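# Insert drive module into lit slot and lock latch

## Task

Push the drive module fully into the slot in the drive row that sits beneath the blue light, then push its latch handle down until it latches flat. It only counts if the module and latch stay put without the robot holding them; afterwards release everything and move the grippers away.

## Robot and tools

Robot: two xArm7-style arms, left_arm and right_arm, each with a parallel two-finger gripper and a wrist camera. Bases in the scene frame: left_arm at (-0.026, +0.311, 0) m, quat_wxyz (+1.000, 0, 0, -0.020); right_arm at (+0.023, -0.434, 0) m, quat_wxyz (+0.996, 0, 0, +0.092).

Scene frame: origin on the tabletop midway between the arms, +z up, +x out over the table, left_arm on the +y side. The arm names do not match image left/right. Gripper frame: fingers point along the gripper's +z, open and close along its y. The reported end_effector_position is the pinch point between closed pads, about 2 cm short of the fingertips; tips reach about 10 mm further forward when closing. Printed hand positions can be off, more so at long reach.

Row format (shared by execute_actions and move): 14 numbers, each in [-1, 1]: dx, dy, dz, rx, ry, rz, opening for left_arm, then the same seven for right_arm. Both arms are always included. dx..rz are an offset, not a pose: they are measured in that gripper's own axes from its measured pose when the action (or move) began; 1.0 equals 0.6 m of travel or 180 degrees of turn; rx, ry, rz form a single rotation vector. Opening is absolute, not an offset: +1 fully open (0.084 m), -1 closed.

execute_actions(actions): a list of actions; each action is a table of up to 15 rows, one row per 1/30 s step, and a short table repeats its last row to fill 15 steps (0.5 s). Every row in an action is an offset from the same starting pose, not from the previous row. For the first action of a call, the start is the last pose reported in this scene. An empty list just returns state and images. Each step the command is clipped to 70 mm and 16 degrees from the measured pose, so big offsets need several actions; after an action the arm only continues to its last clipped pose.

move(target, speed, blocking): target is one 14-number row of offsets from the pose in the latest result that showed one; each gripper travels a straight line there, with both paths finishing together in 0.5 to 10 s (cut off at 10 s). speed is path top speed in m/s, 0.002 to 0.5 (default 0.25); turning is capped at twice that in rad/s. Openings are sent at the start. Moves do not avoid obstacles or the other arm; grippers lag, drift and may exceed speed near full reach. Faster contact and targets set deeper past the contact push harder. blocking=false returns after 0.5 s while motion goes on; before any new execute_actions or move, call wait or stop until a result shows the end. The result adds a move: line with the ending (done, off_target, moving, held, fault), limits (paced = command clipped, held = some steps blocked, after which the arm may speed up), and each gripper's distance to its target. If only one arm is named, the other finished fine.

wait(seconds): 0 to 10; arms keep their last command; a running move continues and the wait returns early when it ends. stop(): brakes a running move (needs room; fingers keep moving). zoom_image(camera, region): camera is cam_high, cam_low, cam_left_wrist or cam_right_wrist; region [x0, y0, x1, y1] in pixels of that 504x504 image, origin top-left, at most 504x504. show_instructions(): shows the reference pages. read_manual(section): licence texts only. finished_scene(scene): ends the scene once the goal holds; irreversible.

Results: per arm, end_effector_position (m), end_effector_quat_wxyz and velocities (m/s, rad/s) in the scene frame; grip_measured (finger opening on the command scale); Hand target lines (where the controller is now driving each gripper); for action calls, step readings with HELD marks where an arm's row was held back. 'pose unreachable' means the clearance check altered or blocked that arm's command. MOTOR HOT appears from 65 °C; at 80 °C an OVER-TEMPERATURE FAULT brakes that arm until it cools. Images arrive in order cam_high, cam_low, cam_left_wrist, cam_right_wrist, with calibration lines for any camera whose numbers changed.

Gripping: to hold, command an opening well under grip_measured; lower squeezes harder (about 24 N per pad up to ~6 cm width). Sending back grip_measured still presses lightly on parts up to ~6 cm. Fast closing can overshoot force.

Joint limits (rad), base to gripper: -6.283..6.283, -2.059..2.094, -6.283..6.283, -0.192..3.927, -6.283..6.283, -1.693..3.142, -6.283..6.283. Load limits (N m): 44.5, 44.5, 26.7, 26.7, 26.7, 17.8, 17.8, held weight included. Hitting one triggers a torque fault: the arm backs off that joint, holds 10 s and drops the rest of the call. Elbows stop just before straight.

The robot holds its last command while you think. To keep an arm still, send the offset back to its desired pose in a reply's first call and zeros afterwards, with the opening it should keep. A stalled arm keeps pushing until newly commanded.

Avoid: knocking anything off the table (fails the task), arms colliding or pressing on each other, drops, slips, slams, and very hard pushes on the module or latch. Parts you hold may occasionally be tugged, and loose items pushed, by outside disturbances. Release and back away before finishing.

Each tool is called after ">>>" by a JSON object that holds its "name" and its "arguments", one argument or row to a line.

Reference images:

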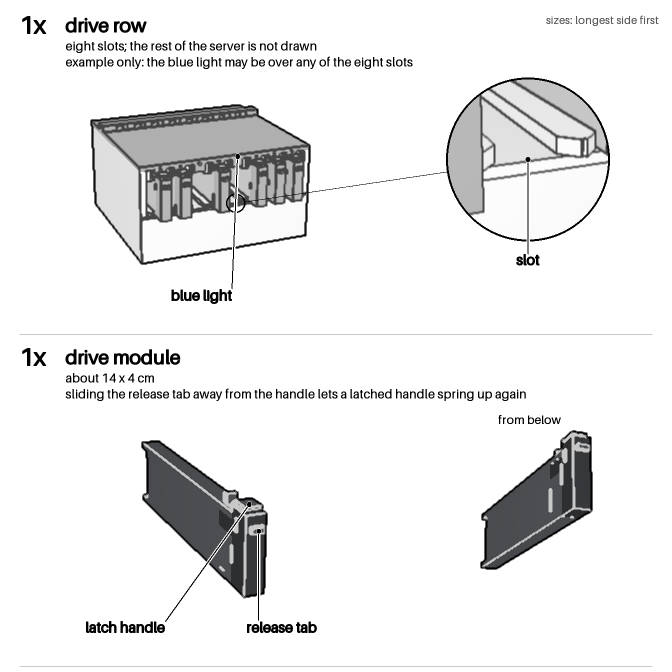

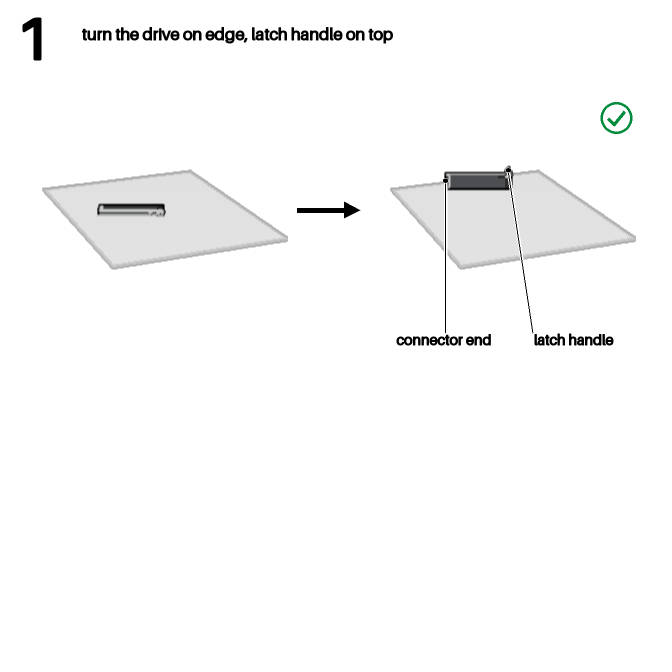

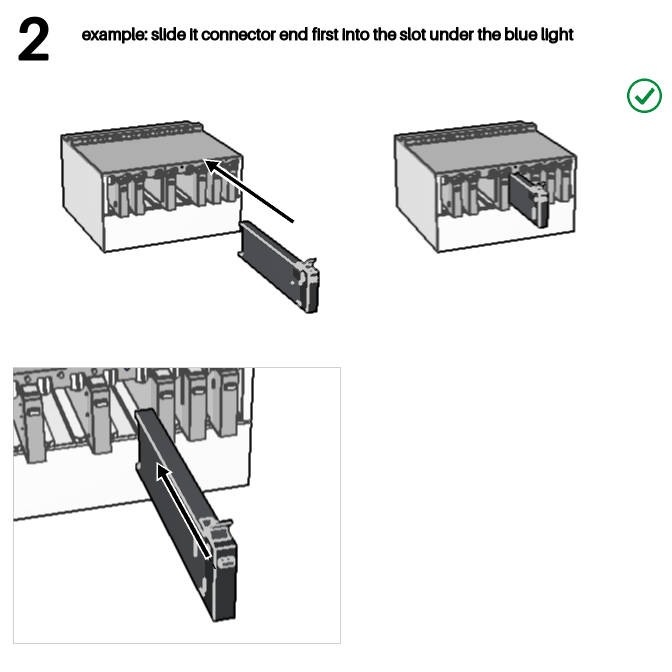

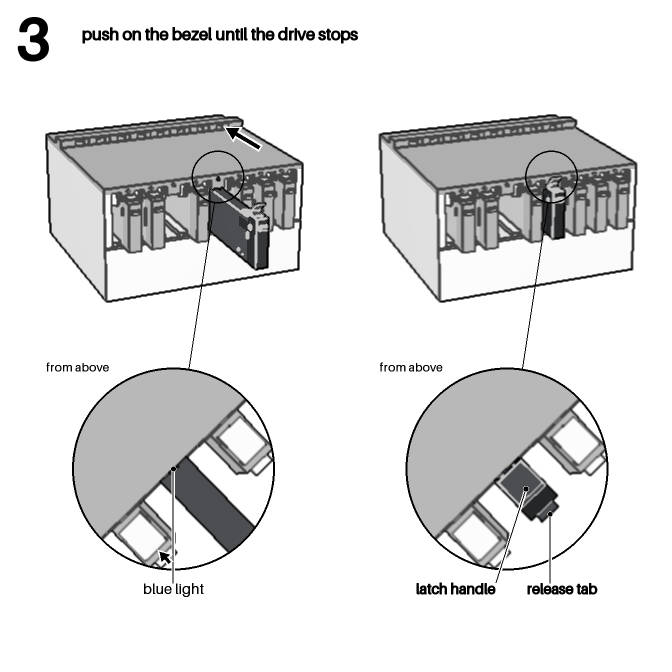

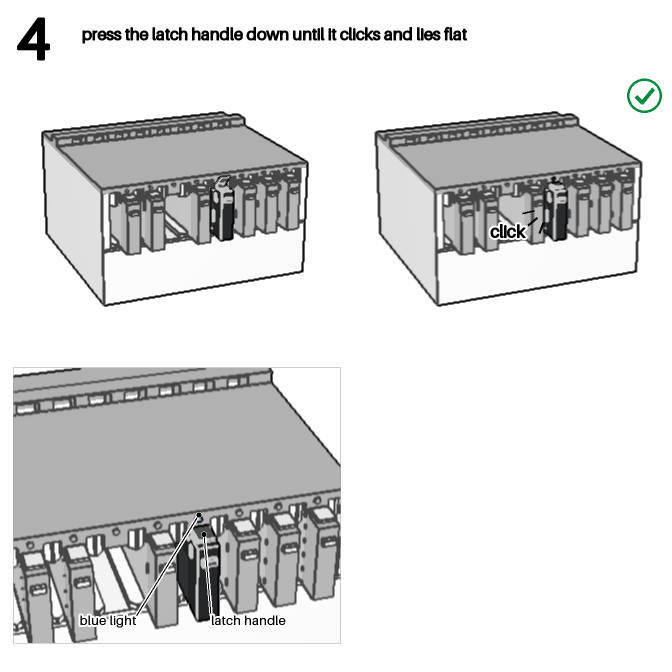

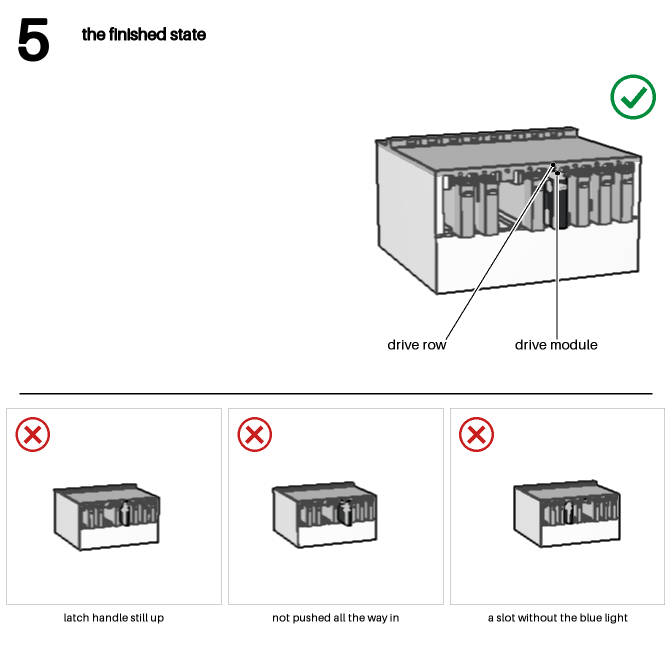

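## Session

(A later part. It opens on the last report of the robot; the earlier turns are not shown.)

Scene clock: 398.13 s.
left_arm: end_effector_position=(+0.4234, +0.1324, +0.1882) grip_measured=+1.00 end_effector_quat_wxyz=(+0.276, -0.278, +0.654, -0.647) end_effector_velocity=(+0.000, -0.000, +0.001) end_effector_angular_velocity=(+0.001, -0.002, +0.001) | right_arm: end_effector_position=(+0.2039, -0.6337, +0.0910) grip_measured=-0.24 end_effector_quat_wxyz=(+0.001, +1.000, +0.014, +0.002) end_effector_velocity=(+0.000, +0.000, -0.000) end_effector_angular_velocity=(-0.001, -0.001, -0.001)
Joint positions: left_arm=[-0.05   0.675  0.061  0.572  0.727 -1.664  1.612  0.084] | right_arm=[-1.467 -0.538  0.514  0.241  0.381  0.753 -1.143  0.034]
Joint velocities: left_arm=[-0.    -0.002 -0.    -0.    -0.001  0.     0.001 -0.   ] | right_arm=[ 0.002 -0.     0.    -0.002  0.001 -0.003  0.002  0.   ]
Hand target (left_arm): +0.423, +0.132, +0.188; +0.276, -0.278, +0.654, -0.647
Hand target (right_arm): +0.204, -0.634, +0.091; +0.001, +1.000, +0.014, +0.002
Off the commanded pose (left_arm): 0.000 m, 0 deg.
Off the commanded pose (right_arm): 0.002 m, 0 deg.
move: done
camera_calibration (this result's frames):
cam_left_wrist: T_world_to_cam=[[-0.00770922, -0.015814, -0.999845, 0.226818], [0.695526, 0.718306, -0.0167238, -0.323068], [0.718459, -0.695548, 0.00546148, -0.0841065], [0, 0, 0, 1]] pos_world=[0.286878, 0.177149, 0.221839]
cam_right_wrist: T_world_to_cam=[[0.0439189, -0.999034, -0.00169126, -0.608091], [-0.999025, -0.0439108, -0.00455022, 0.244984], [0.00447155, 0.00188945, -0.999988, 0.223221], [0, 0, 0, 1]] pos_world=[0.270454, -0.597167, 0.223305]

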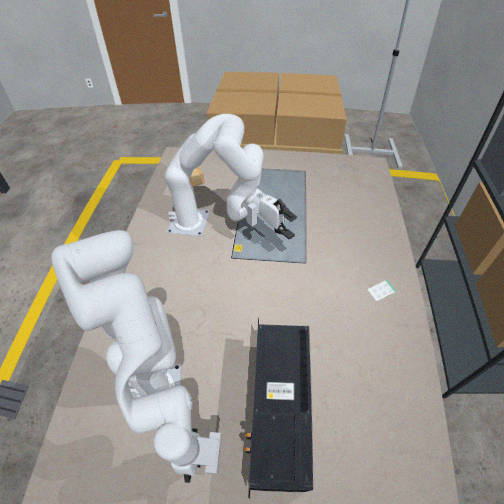

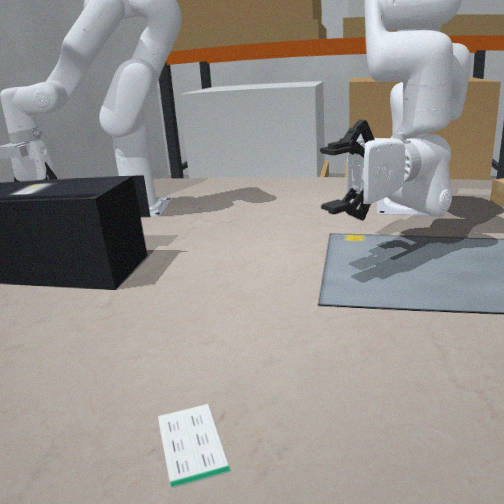

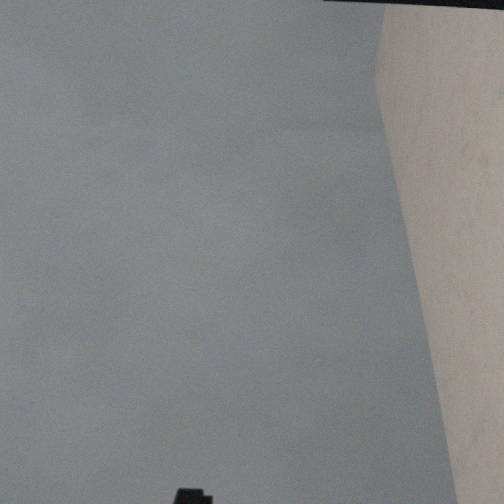

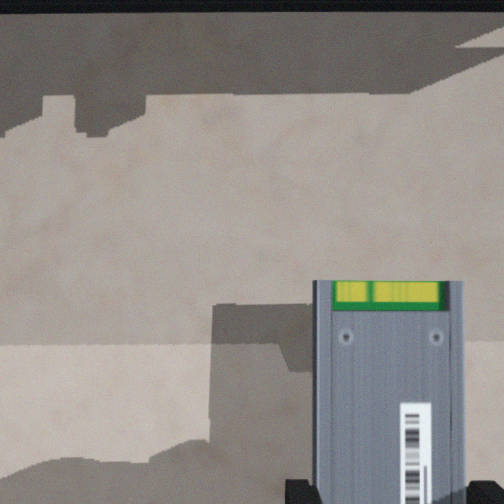

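>>> {"name": "move", "arguments": {
  "target": [0,0,0,0,0,0,1, 0,0,0.1095,0,0,0,-1],
  "speed": 0.06
}}

>>> {"name": "move", "arguments": {
  "target": [0,0,0,0,0,0,1, 0,0,0,0,0,0,0.3]
}}

>>> {"name": "move", "arguments": {
  "target": [0,0,0,0,0,0,1, -0.06,0,-0.03,0,0.17,0,0.3],
  "speed": 0.1
}}

Scene clock: 413.40 s.
left_arm: end_effector_position=(+0.4234, +0.1324, +0.1882) grip_measured=+1.00 end_effector_quat_wxyz=(+0.276, -0.278, +0.654, -0.647) end_effector_velocity=(-0.000, -0.000, +0.001) end_effector_angular_velocity=(-0.002, -0.001, -0.001) | right_arm: end_effector_position=(+0.2045, -0.6340, +0.0255) grip_measured=-0.24 end_effector_quat_wxyz=(+0.001, +1.000, +0.014, +0.002) end_effector_velocity=(+0.000, +0.001, -0.000) end_effector_angular_velocity=(-0.001, +0.001, +0.002)
Joint positions: left_arm=[-0.05   0.675  0.061  0.572  0.727 -1.664  1.612  0.084] | right_arm=[-1.528 -0.235  0.605  0.193  0.349  0.404 -1.103  0.034]
Joint velocities: left_arm=[-0.    -0.001 -0.     0.     0.    -0.001 -0.001 -0.   ] | right_arm=[ 0.     0.001  0.004 -0.001 -0.002 -0.003  0.003  0.   ]
Hand target (left_arm): +0.423, +0.132, +0.188; +0.276, -0.278, +0.654, -0.647
Hand target (right_arm): +0.204, -0.634, +0.025; +0.000, +1.000, +0.014, +0.002
Off the commanded pose (left_arm): 0.000 m, 0 deg.
Off the commanded pose (right_arm): 0.000 m, 0 deg.
move: done
camera_calibration (this result's frames):
cam_left_wrist: T_world_to_cam=[[-0.00770901, -0.015814, -0.999845, 0.226818], [0.695526, 0.718306, -0.0167237, -0.323069], [0.718459, -0.695548, 0.0054616, -0.0841065], [0, 0, 0, 1]] pos_world=[0.286878, 0.177149, 0.221839]
cam_right_wrist: T_world_to_cam=[[0.0440826, -0.999027, -0.000904036, -0.608605], [-0.999014, -0.0440773, -0.00523066, 0.245211], [0.00518573, 0.00113373, -0.999986, 0.157043], [0, 0, 0, 1]] pos_world=[0.270984, -0.597383, 0.157773]

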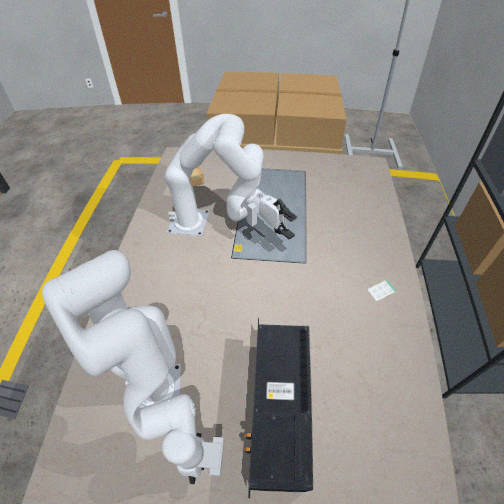

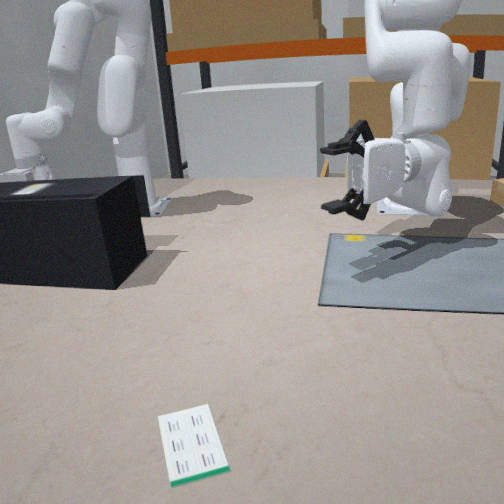

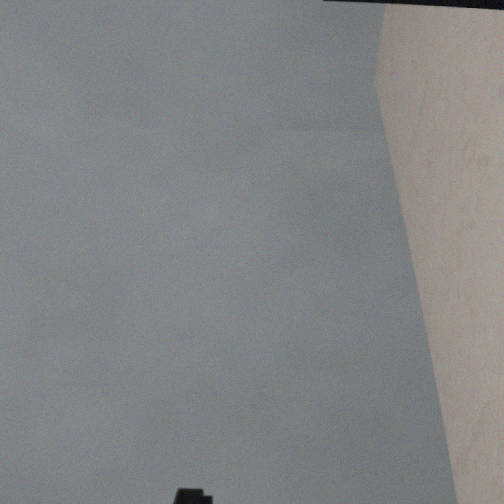

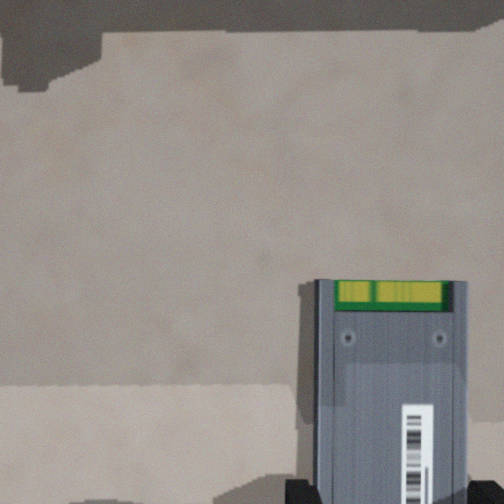

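Scene clock: 413.90 s.
left_arm: end_effector_position=(+0.4234, +0.1324, +0.1882) grip_measured=+1.00 end_effector_quat_wxyz=(+0.276, -0.278, +0.654, -0.647) end_effector_velocity=(-0.001, -0.001, +0.000) end_effector_angular_velocity=(-0.001, -0.001, -0.003) | right_arm: end_effector_position=(+0.2045, -0.6340, +0.0255) grip_measured=+0.29 end_effector_quat_wxyz=(+0.001, +1.000, +0.014, +0.002) end_effector_velocity=(-0.000, -0.001, +0.000) end_effector_angular_velocity=(-0.001, -0.000, -0.000)
Joint positions: left_arm=[-0.05   0.675  0.061  0.572  0.727 -1.664  1.612  0.084] | right_arm=[-1.528 -0.235  0.605  0.193  0.349  0.404 -1.103  0.056]
Joint velocities: left_arm=[-0.     0.    -0.001  0.     0.002 -0.001  0.001 -0.   ] | right_arm=[-0.001 -0.    -0.001  0.    -0.001 -0.    -0.    -0.   ]
Hand target (left_arm): +0.423, +0.132, +0.188; +0.276, -0.278, +0.654, -0.647
Hand target (right_arm): +0.205, -0.634, +0.025; +0.001, +1.000, +0.014, +0.002
Off the commanded pose (left_arm): 0.000 m, 0 deg.
Off the commanded pose (right_arm): 0.000 m, 0 deg.
move: done
camera_calibration (this result's frames):
cam_left_wrist: T_world_to_cam=[[-0.00770913, -0.0158138, -0.999845, 0.226818], [0.695526, 0.718306, -0.0167236, -0.323069], [0.718459, -0.695548, 0.00546139, -0.0841066], [0, 0, 0, 1]] pos_world=[0.286878, 0.177149, 0.221839]
cam_right_wrist: T_world_to_cam=[[0.0440789, -0.999028, -0.000903206, -0.608601], [-0.999015, -0.0440737, -0.00522038, 0.245207], [0.0051755, 0.00113242, -0.999986, 0.157044], [0, 0, 0, 1]] pos_world=[0.270979, -0.59738, 0.157772]

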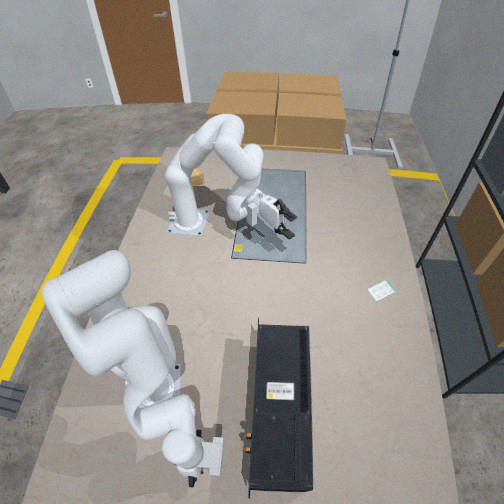

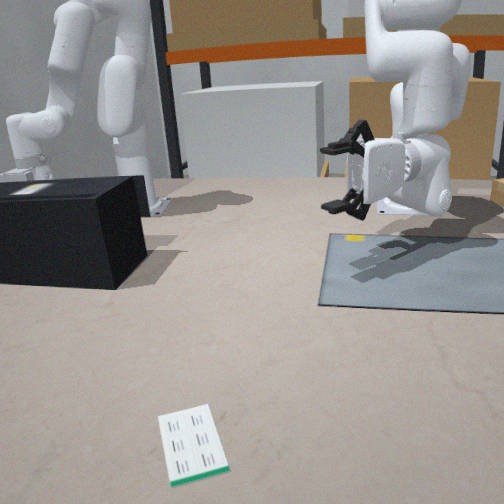

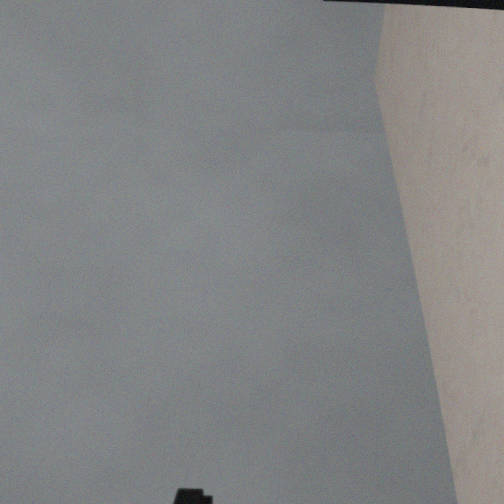

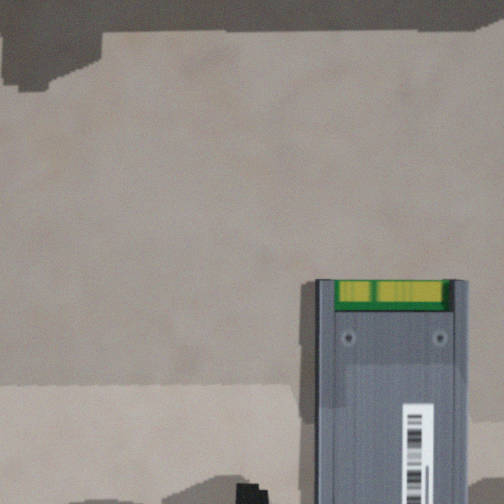

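Scene clock: 416.87 s.
left_arm: end_effector_position=(+0.4234, +0.1324, +0.1882) grip_measured=+1.00 end_effector_quat_wxyz=(+0.276, -0.278, +0.654, -0.647) end_effector_velocity=(-0.000, -0.000, +0.001) end_effector_angular_velocity=(+0.000, -0.002, -0.001) | right_arm: end_effector_position=(+0.1681, -0.6348, +0.0432) grip_measured=+0.29 end_effector_quat_wxyz=(-0.003, +0.964, +0.014, +0.266) end_effector_velocity=(+0.001, +0.000, +0.000) end_effector_angular_velocity=(-0.000, -0.002, +0.004)
Joint positions: left_arm=[-0.05   0.675  0.061  0.572  0.727 -1.664  1.612  0.084] | right_arm=[-1.3   -0.403 -0.093  0.05   1.105  0.529 -2.231  0.056]
Joint velocities: left_arm=[ 0.    -0.001  0.     0.     0.001 -0.     0.001  0.   ] | right_arm=[ 0.001  0.001  0.     0.001  0.002  0.002 -0.004 -0.   ]
Hand target (left_arm): +0.423, +0.132, +0.188; +0.276, -0.278, +0.654, -0.647
Hand target (right_arm): +0.168, -0.635, +0.043; -0.003, +0.964, +0.014, +0.266
Off the commanded pose (left_arm): 0.000 m, 0 deg.
Off the commanded pose (right_arm): 0.000 m, 0 deg.
move: done
camera_calibration (this result's frames):
cam_left_wrist: T_world_to_cam=[[-0.00770925, -0.0158137, -0.999845, 0.226818], [0.695526, 0.718306, -0.0167237, -0.323069], [0.718459, -0.695547, 0.00546125, -0.0841066], [0, 0, 0, 1]] pos_world=[0.286878, 0.177149, 0.221839]
cam_right_wrist: T_world_to_cam=[[0.0432764, -0.99903, 0.00810145, -0.608022], [-0.8577, -0.0413102, -0.512488, 0.208821], [0.512326, 0.0152301, -0.858656, 0.0925017], [0, 0, 0, 1]] pos_world=[0.158028, -0.600215, 0.191371]

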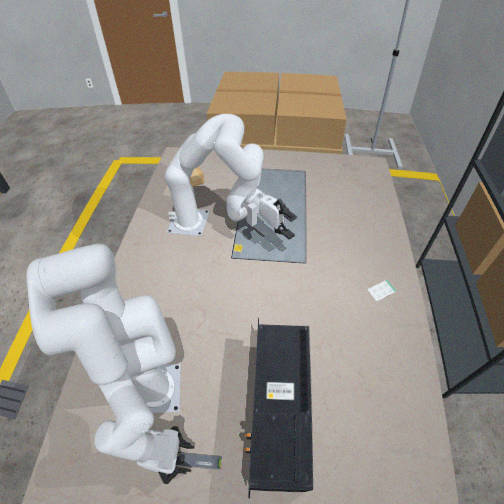

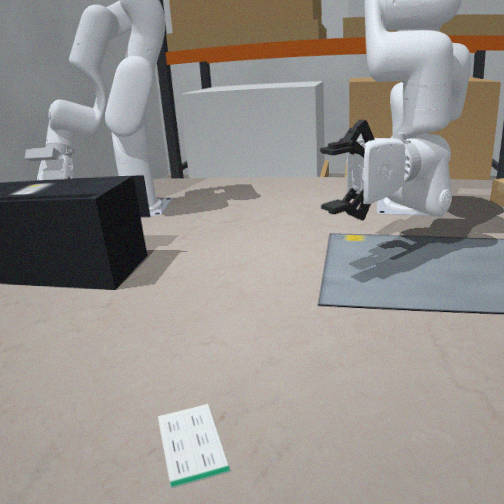

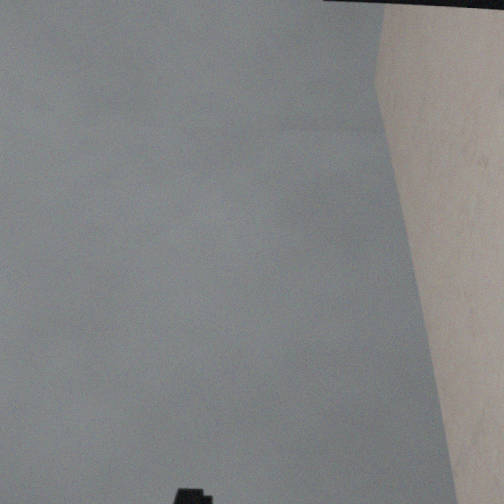

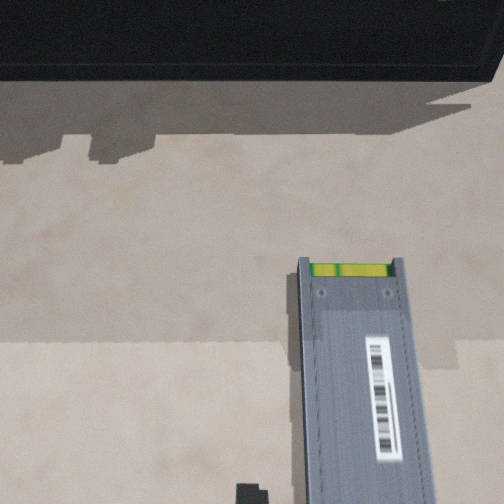

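>>> {"name": "move", "arguments": {
  "target": [0,0,0,0,0,0,1, -0.0137,0,0.023,0,0,0,0.3],
  "speed": 0.04
}}

>>> {"name": "move", "arguments": {
  "target": [0,0,0,0,0,0,1, 0,0,0,0,0,0,-1]
}}

>>> {"name": "move", "arguments": {
  "target": [0,0,0,0,0,0,1, 0.128,0,-0.215,0,0,0,-1],
  "speed": 0.12
}}

Scene clock: 439.53 s.
left_arm: end_effector_position=(+0.4234, +0.1324, +0.1882) grip_measured=+1.00 end_effector_quat_wxyz=(+0.276, -0.278, +0.654, -0.647) end_effector_velocity=(-0.000, -0.001, +0.000) end_effector_angular_velocity=(-0.001, -0.000, -0.002) | right_arm: end_effector_position=(+0.1681, -0.6349, +0.0271) grip_measured=+0.29 end_effector_quat_wxyz=(-0.003, +0.964, +0.014, +0.266) end_effector_velocity=(+0.001, -0.001, +0.000) end_effector_angular_velocity=(-0.005, -0.003, +0.002)
Joint positions: left_arm=[-0.05   0.675  0.061  0.572  0.727 -1.664  1.612  0.084] | right_arm=[-1.249 -0.289 -0.118  0.081  1.262  0.49  -2.385  0.056]
Joint velocities: left_arm=[-0.     0.    -0.001  0.     0.001 -0.     0.     0.   ] | right_arm=[ 0.003  0.001 -0.     0.002  0.01  -0.001 -0.009  0.   ]
Hand target (left_arm): +0.423, +0.132, +0.188; +0.276, -0.278, +0.654, -0.647
Hand target (right_arm): +0.168, -0.635, +0.027; -0.003, +0.964, +0.014, +0.266
Off the commanded pose (left_arm): 0.000 m, 0 deg.
Off the commanded pose (right_arm): 0.000 m, 0 deg.
move: done
camera_calibration (this result's frames):
cam_left_wrist: T_world_to_cam=[[-0.00770915, -0.0158139, -0.999845, 0.226818], [0.695526, 0.718306, -0.0167237, -0.323069], [0.71846, -0.695547, 0.00546146, -0.0841066], [0, 0, 0, 1]] pos_world=[0.286878, 0.177149, 0.221839]
cam_right_wrist: T_world_to_cam=[[0.0432827, -0.999029, 0.00826694, -0.608009], [-0.857844, -0.0414046, -0.51224, 0.200502], [0.512084, 0.0150793, -0.858803, 0.0787201], [0, 0, 0, 1]] pos_world=[0.158004, -0.600304, 0.175337]

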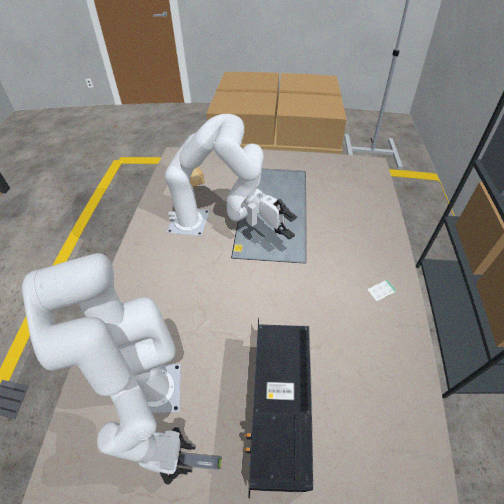

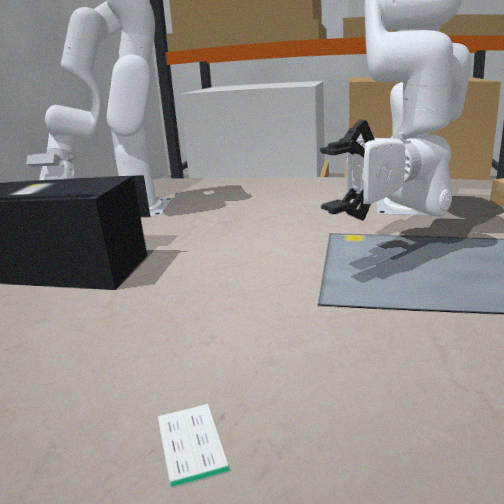

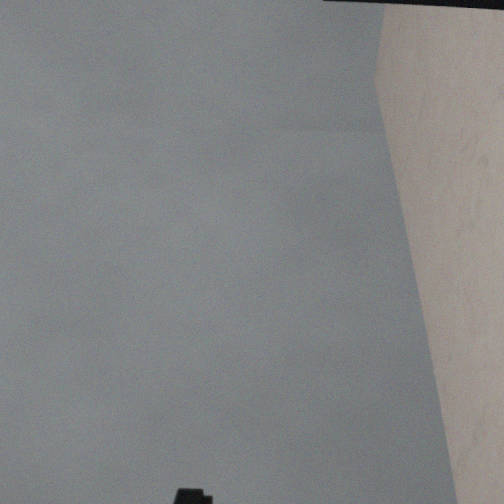

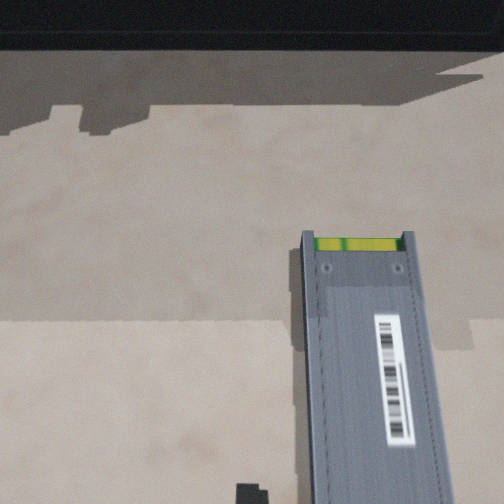

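Scene clock: 440.03 s.
left_arm: end_effector_position=(+0.4234, +0.1324, +0.1882) grip_measured=+1.00 end_effector_quat_wxyz=(+0.276, -0.278, +0.654, -0.647) end_effector_velocity=(+0.000, -0.000, +0.000) end_effector_angular_velocity=(-0.000, -0.000, -0.000) | right_arm: end_effector_position=(+0.1681, -0.6350, +0.0272) grip_measured=-0.25 end_effector_quat_wxyz=(-0.002, +0.964, +0.014, +0.266) end_effector_velocity=(-0.000, -0.000, +0.000) end_effector_angular_velocity=(+0.000, -0.001, -0.004)
Joint positions: left_arm=[-0.05   0.675  0.061  0.572  0.727 -1.664  1.612  0.084] | right_arm=[-1.249 -0.29  -0.118  0.081  1.262  0.49  -2.385  0.033]
Joint velocities: left_arm=[-0.    -0.001 -0.    -0.    -0.     0.001 -0.001 -0.   ] | right_arm=[-0.002 -0.001 -0.    -0.     0.002 -0.     0.001  0.   ]
Hand target (left_arm): +0.423, +0.132, +0.188; +0.276, -0.278, +0.654, -0.647
Hand target (right_arm): +0.168, -0.635, +0.027; -0.003, +0.964, +0.014, +0.266
Off the commanded pose (left_arm): 0.000 m, 0 deg.
Off the commanded pose (right_arm): 0.000 m, 0 deg.
move: done
camera_calibration (this result's frames):
cam_left_wrist: T_world_to_cam=[[-0.00770913, -0.0158139, -0.999845, 0.226818], [0.695526, 0.718306, -0.0167237, -0.323069], [0.71846, -0.695547, 0.00546149, -0.0841066], [0, 0, 0, 1]] pos_world=[0.286878, 0.177149, 0.22184]
cam_right_wrist: T_world_to_cam=[[0.0432568, -0.999028, 0.00853109, -0.608123], [-0.857775, -0.0415159, -0.512346, 0.200495], [0.512202, 0.0148447, -0.858737, 0.078596], [0, 0, 0, 1]] pos_world=[0.158028, -0.600375, 0.175404]

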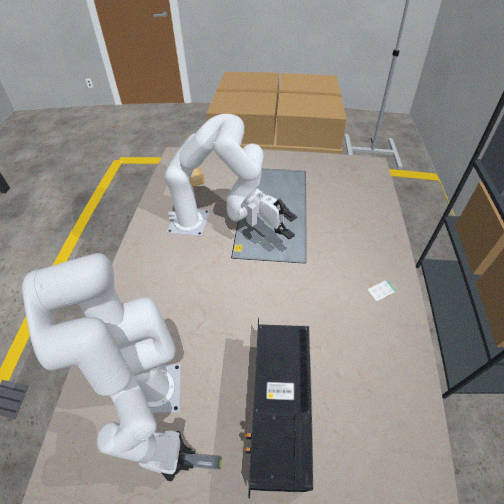

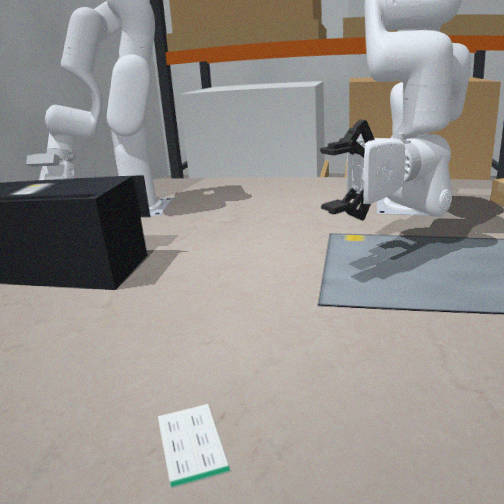

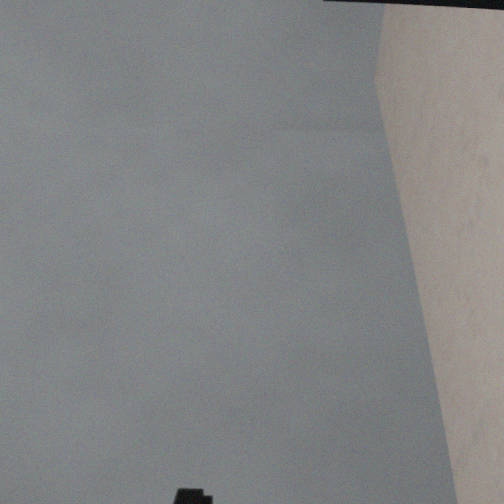

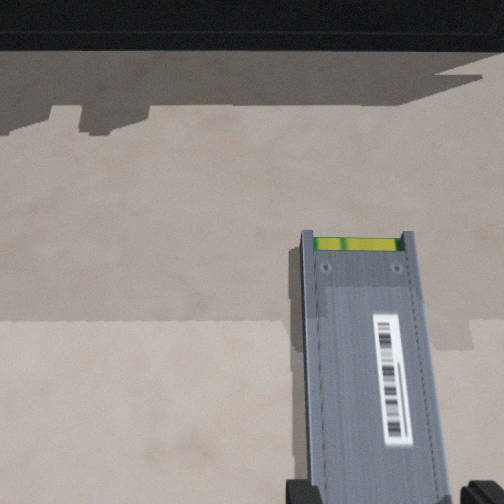

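Scene clock: 441.63 s.
left_arm: end_effector_position=(+0.4234, +0.1324, +0.1882) grip_measured=+1.00 end_effector_quat_wxyz=(+0.276, -0.278, +0.654, -0.647) end_effector_velocity=(-0.000, -0.000, +0.001) end_effector_angular_velocity=(-0.001, -0.001, -0.001) | right_arm: end_effector_position=(+0.1679, -0.6342, +0.1771) grip_measured=-0.25 end_effector_quat_wxyz=(-0.003, +0.964, +0.014, +0.266) end_effector_velocity=(-0.001, -0.002, +0.002) end_effector_angular_velocity=(-0.006, +0.000, -0.002)
Joint positions: left_arm=[-0.05   0.675  0.061  0.572  0.727 -1.664  1.612  0.084] | right_arm=[-1.551 -0.973 -0.032  0.15   0.572  1.104 -1.674  0.033]
Joint velocities: left_arm=[ 0.    -0.002 -0.001  0.     0.001  0.    -0.001 -0.   ] | right_arm=[-0.003 -0.002 -0.     0.005 -0.002  0.001  0.001 -0.   ]
Hand target (left_arm): +0.423, +0.132, +0.188; +0.276, -0.278, +0.654, -0.647
Hand target (right_arm): +0.168, -0.635, +0.178; -0.002, +0.964, +0.014, +0.266
Off the commanded pose (left_arm): 0.000 m, 0 deg.
Off the commanded pose (right_arm): 0.000 m, 0 deg.
move: done
camera_calibration (this result's frames):
cam_left_wrist: T_world_to_cam=[[-0.00770902, -0.0158141, -0.999845, 0.226818], [0.695526, 0.718306, -0.0167238, -0.323069], [0.718459, -0.695547, 0.00546166, -0.0841066], [0, 0, 0, 1]] pos_world=[0.286878, 0.177149, 0.22184]
cam_right_wrist: T_world_to_cam=[[0.0432813, -0.999039, 0.00694628, -0.608341], [-0.857383, -0.0407117, -0.513066, 0.277697], [0.512856, 0.0162505, -0.858321, 0.208091], [0, 0, 0, 1]] pos_world=[0.157702, -0.599832, 0.325311]

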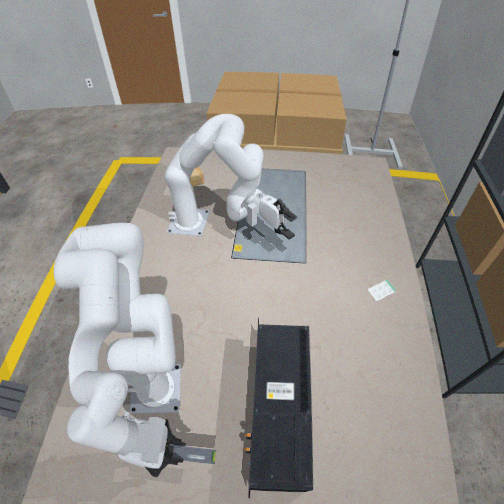

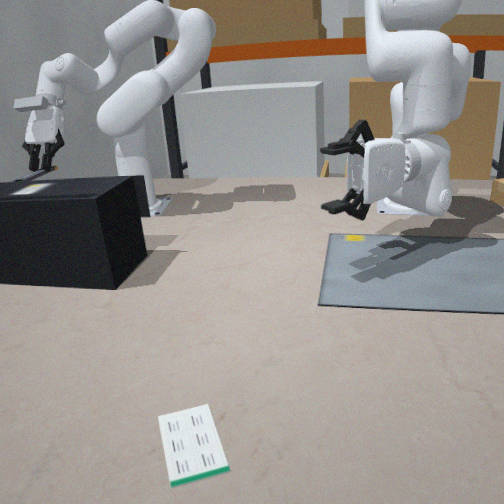

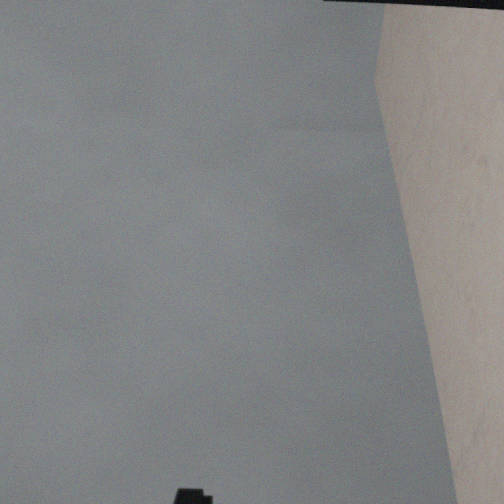

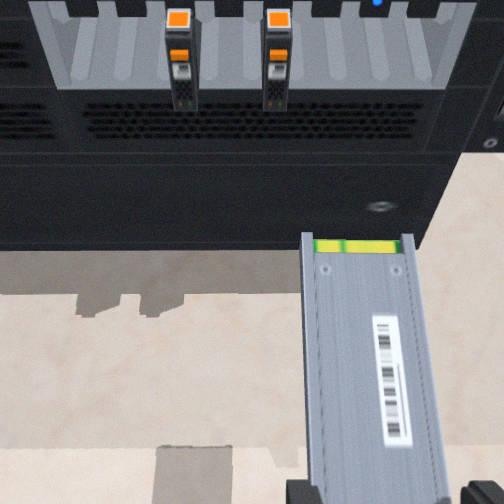

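>>> {"name": "move", "arguments": {
  "target": [0,0,0,0,0,0,1, -0.009,0.055,0.047,0.4295,0,0.256,-1],
  "speed": 0.15
}}

Scene clock: 451.10 s.
left_arm: end_effector_position=(+0.4234, +0.1324, +0.1882) grip_measured=+1.00 end_effector_quat_wxyz=(+0.276, -0.278, +0.654, -0.647) end_effector_velocity=(-0.000, -0.000, +0.000) end_effector_angular_velocity=(+0.000, -0.000, -0.001) | right_arm: end_effector_position=(+0.1778, -0.6669, +0.1494) grip_measured=-0.25 end_effector_quat_wxyz=(+0.683, -0.685, +0.179, -0.178) end_effector_velocity=(+0.000, -0.001, +0.001) end_effector_angular_velocity=(-0.002, -0.000, -0.000)
Joint positions: left_arm=[-0.05   0.675  0.061  0.572  0.727 -1.664  1.612  0.084] | right_arm=[-1.598  0.591 -0.135  1.11   0.631  2.045 -1.335  0.033]
Joint velocities: left_arm=[-0.001 -0.001 -0.    -0.     0.001  0.001  0.    -0.   ] | right_arm=[ 0.001 -0.001 -0.001  0.002  0.001  0.001  0.001  0.   ]
Hand target (left_arm): +0.423, +0.132, +0.188; +0.276, -0.278, +0.654, -0.647
Hand target (right_arm): +0.178, -0.667, +0.149; +0.684, -0.685, +0.179, -0.178
Off the commanded pose (left_arm): 0.000 m, 0 deg.
Off the commanded pose (right_arm): 0.001 m, 0 deg.
move: done
camera_calibration (this result's frames):
cam_left_wrist: T_world_to_cam=[[-0.00770888, -0.015814, -0.999845, 0.226818], [0.695526, 0.718306, -0.0167236, -0.323069], [0.71846, -0.695547, 0.0054617, -0.0841067], [0, 0, 0, 1]] pos_world=[0.286878, 0.177149, 0.22184]
cam_right_wrist: T_world_to_cam=[[0.0136238, -0.0073892, -0.99988, 0.175775], [-0.872651, 0.488099, -0.0154974, 0.55166], [0.488155, 0.872757, 0.000201588, 0.627172], [0, 0, 0, 1]] pos_world=[0.172855, -0.815334, 0.184177]

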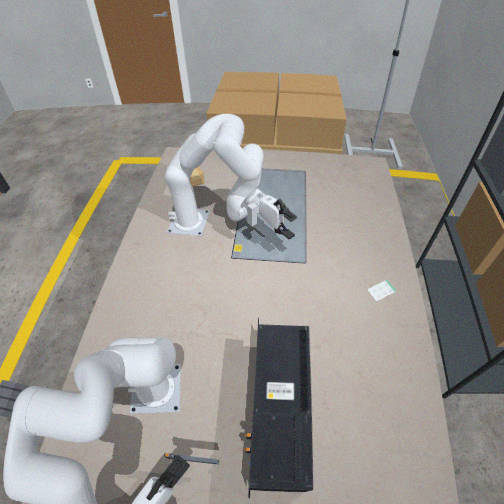

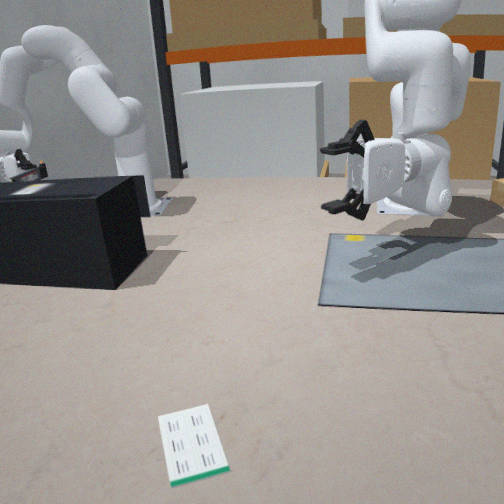

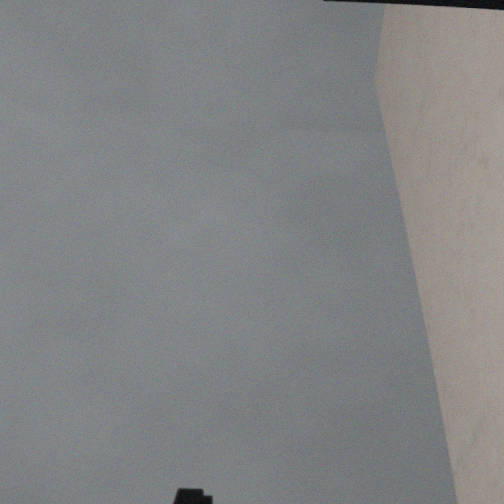

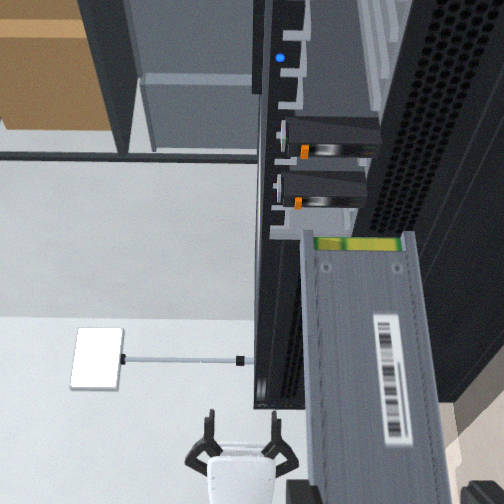

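>>> {"name": "move", "arguments": {
  "target": [0,0,0,0,0,0,1, 0.093,0,0.055,0,0,0,-1],
  "speed": 0.06
}}

>>> {"name": "zoom_image", "arguments": {
  "camera": "cam_right_wrist",
  "region": [250,100,450,300]
}}

Scene clock: 456.80 s.
left_arm: end_effector_position=(+0.4234, +0.1324, +0.1882) grip_measured=+1.00 end_effector_quat_wxyz=(+0.276, -0.278, +0.654, -0.647) end_effector_velocity=(-0.000, -0.000, -0.000) end_effector_angular_velocity=(+0.001, +0.000, -0.001) | right_arm: end_effector_position=(+0.2424, -0.6656, +0.1492) grip_measured=-0.25 end_effector_quat_wxyz=(+0.683, -0.685, +0.179, -0.178) end_effector_velocity=(-0.001, -0.002, -0.000) end_effector_angular_velocity=(-0.001, +0.002, -0.007)
Joint positions: left_arm=[-0.05   0.675  0.061  0.572  0.727 -1.664  1.612  0.084] | right_arm=[-1.517  0.597 -0.075  1.118  0.765  1.99  -1.25   0.033]
Joint velocities: left_arm=[-0.     0.001 -0.     0.     0.     0.     0.001  0.   ] | right_arm=[-0.002 -0.    -0.004  0.     0.002 -0.     0.001  0.   ]
Hand target (left_arm): +0.423, +0.132, +0.188; +0.276, -0.278, +0.654, -0.647
Hand target (right_arm): +0.243, -0.666, +0.149; +0.683, -0.685, +0.179, -0.178
Off the commanded pose (left_arm): 0.000 m, 0 deg.
Off the commanded pose (right_arm): 0.000 m, 0 deg.
move: done
camera_calibration (this result's frames):
cam_left_wrist: T_world_to_cam=[[-0.00770897, -0.015814, -0.999845, 0.226818], [0.695526, 0.718306, -0.0167237, -0.323069], [0.71846, -0.695547, 0.00546167, -0.0841067], [0, 0, 0, 1]] pos_world=[0.286878, 0.177149, 0.22184]
cam_right_wrist: T_world_to_cam=[[0.0132311, -0.00790459, -0.999881, 0.174496], [-0.872384, 0.488578, -0.0154064, 0.60766], [0.488641, 0.872485, -0.00043144, 0.594315], [0, 0, 0, 1]] pos_world=[0.237398, -0.81404, 0.184094]

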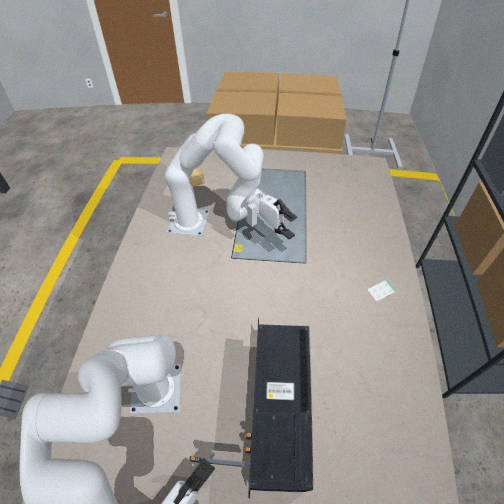

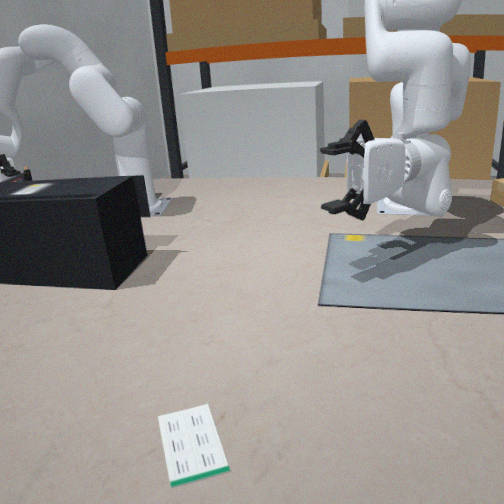

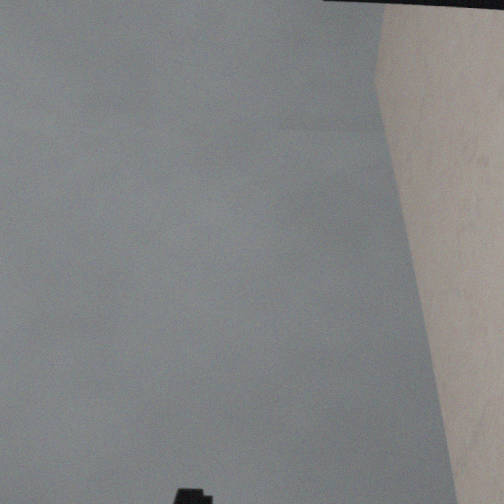

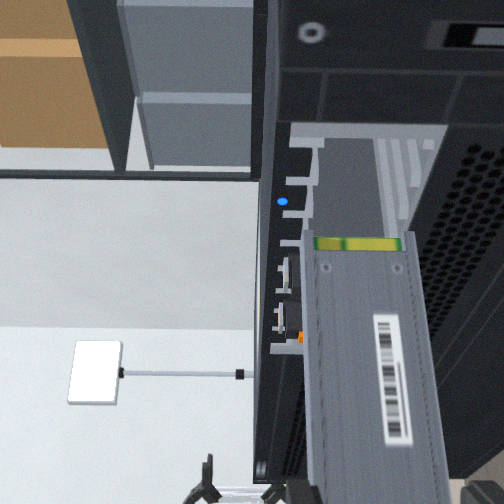

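Region (250, 100, 450, 300) of cam_right_wrist's 504x504 image, scaled by 2.520, with more detail than that image has.

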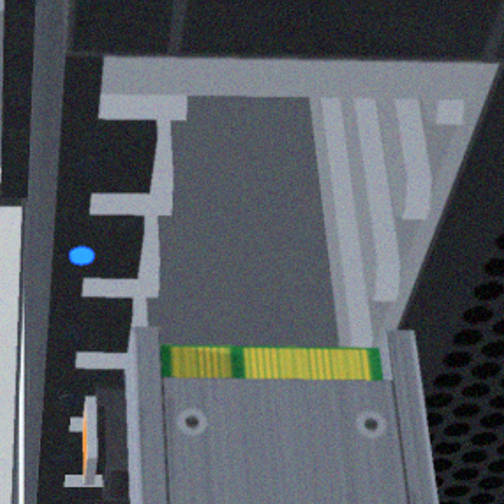

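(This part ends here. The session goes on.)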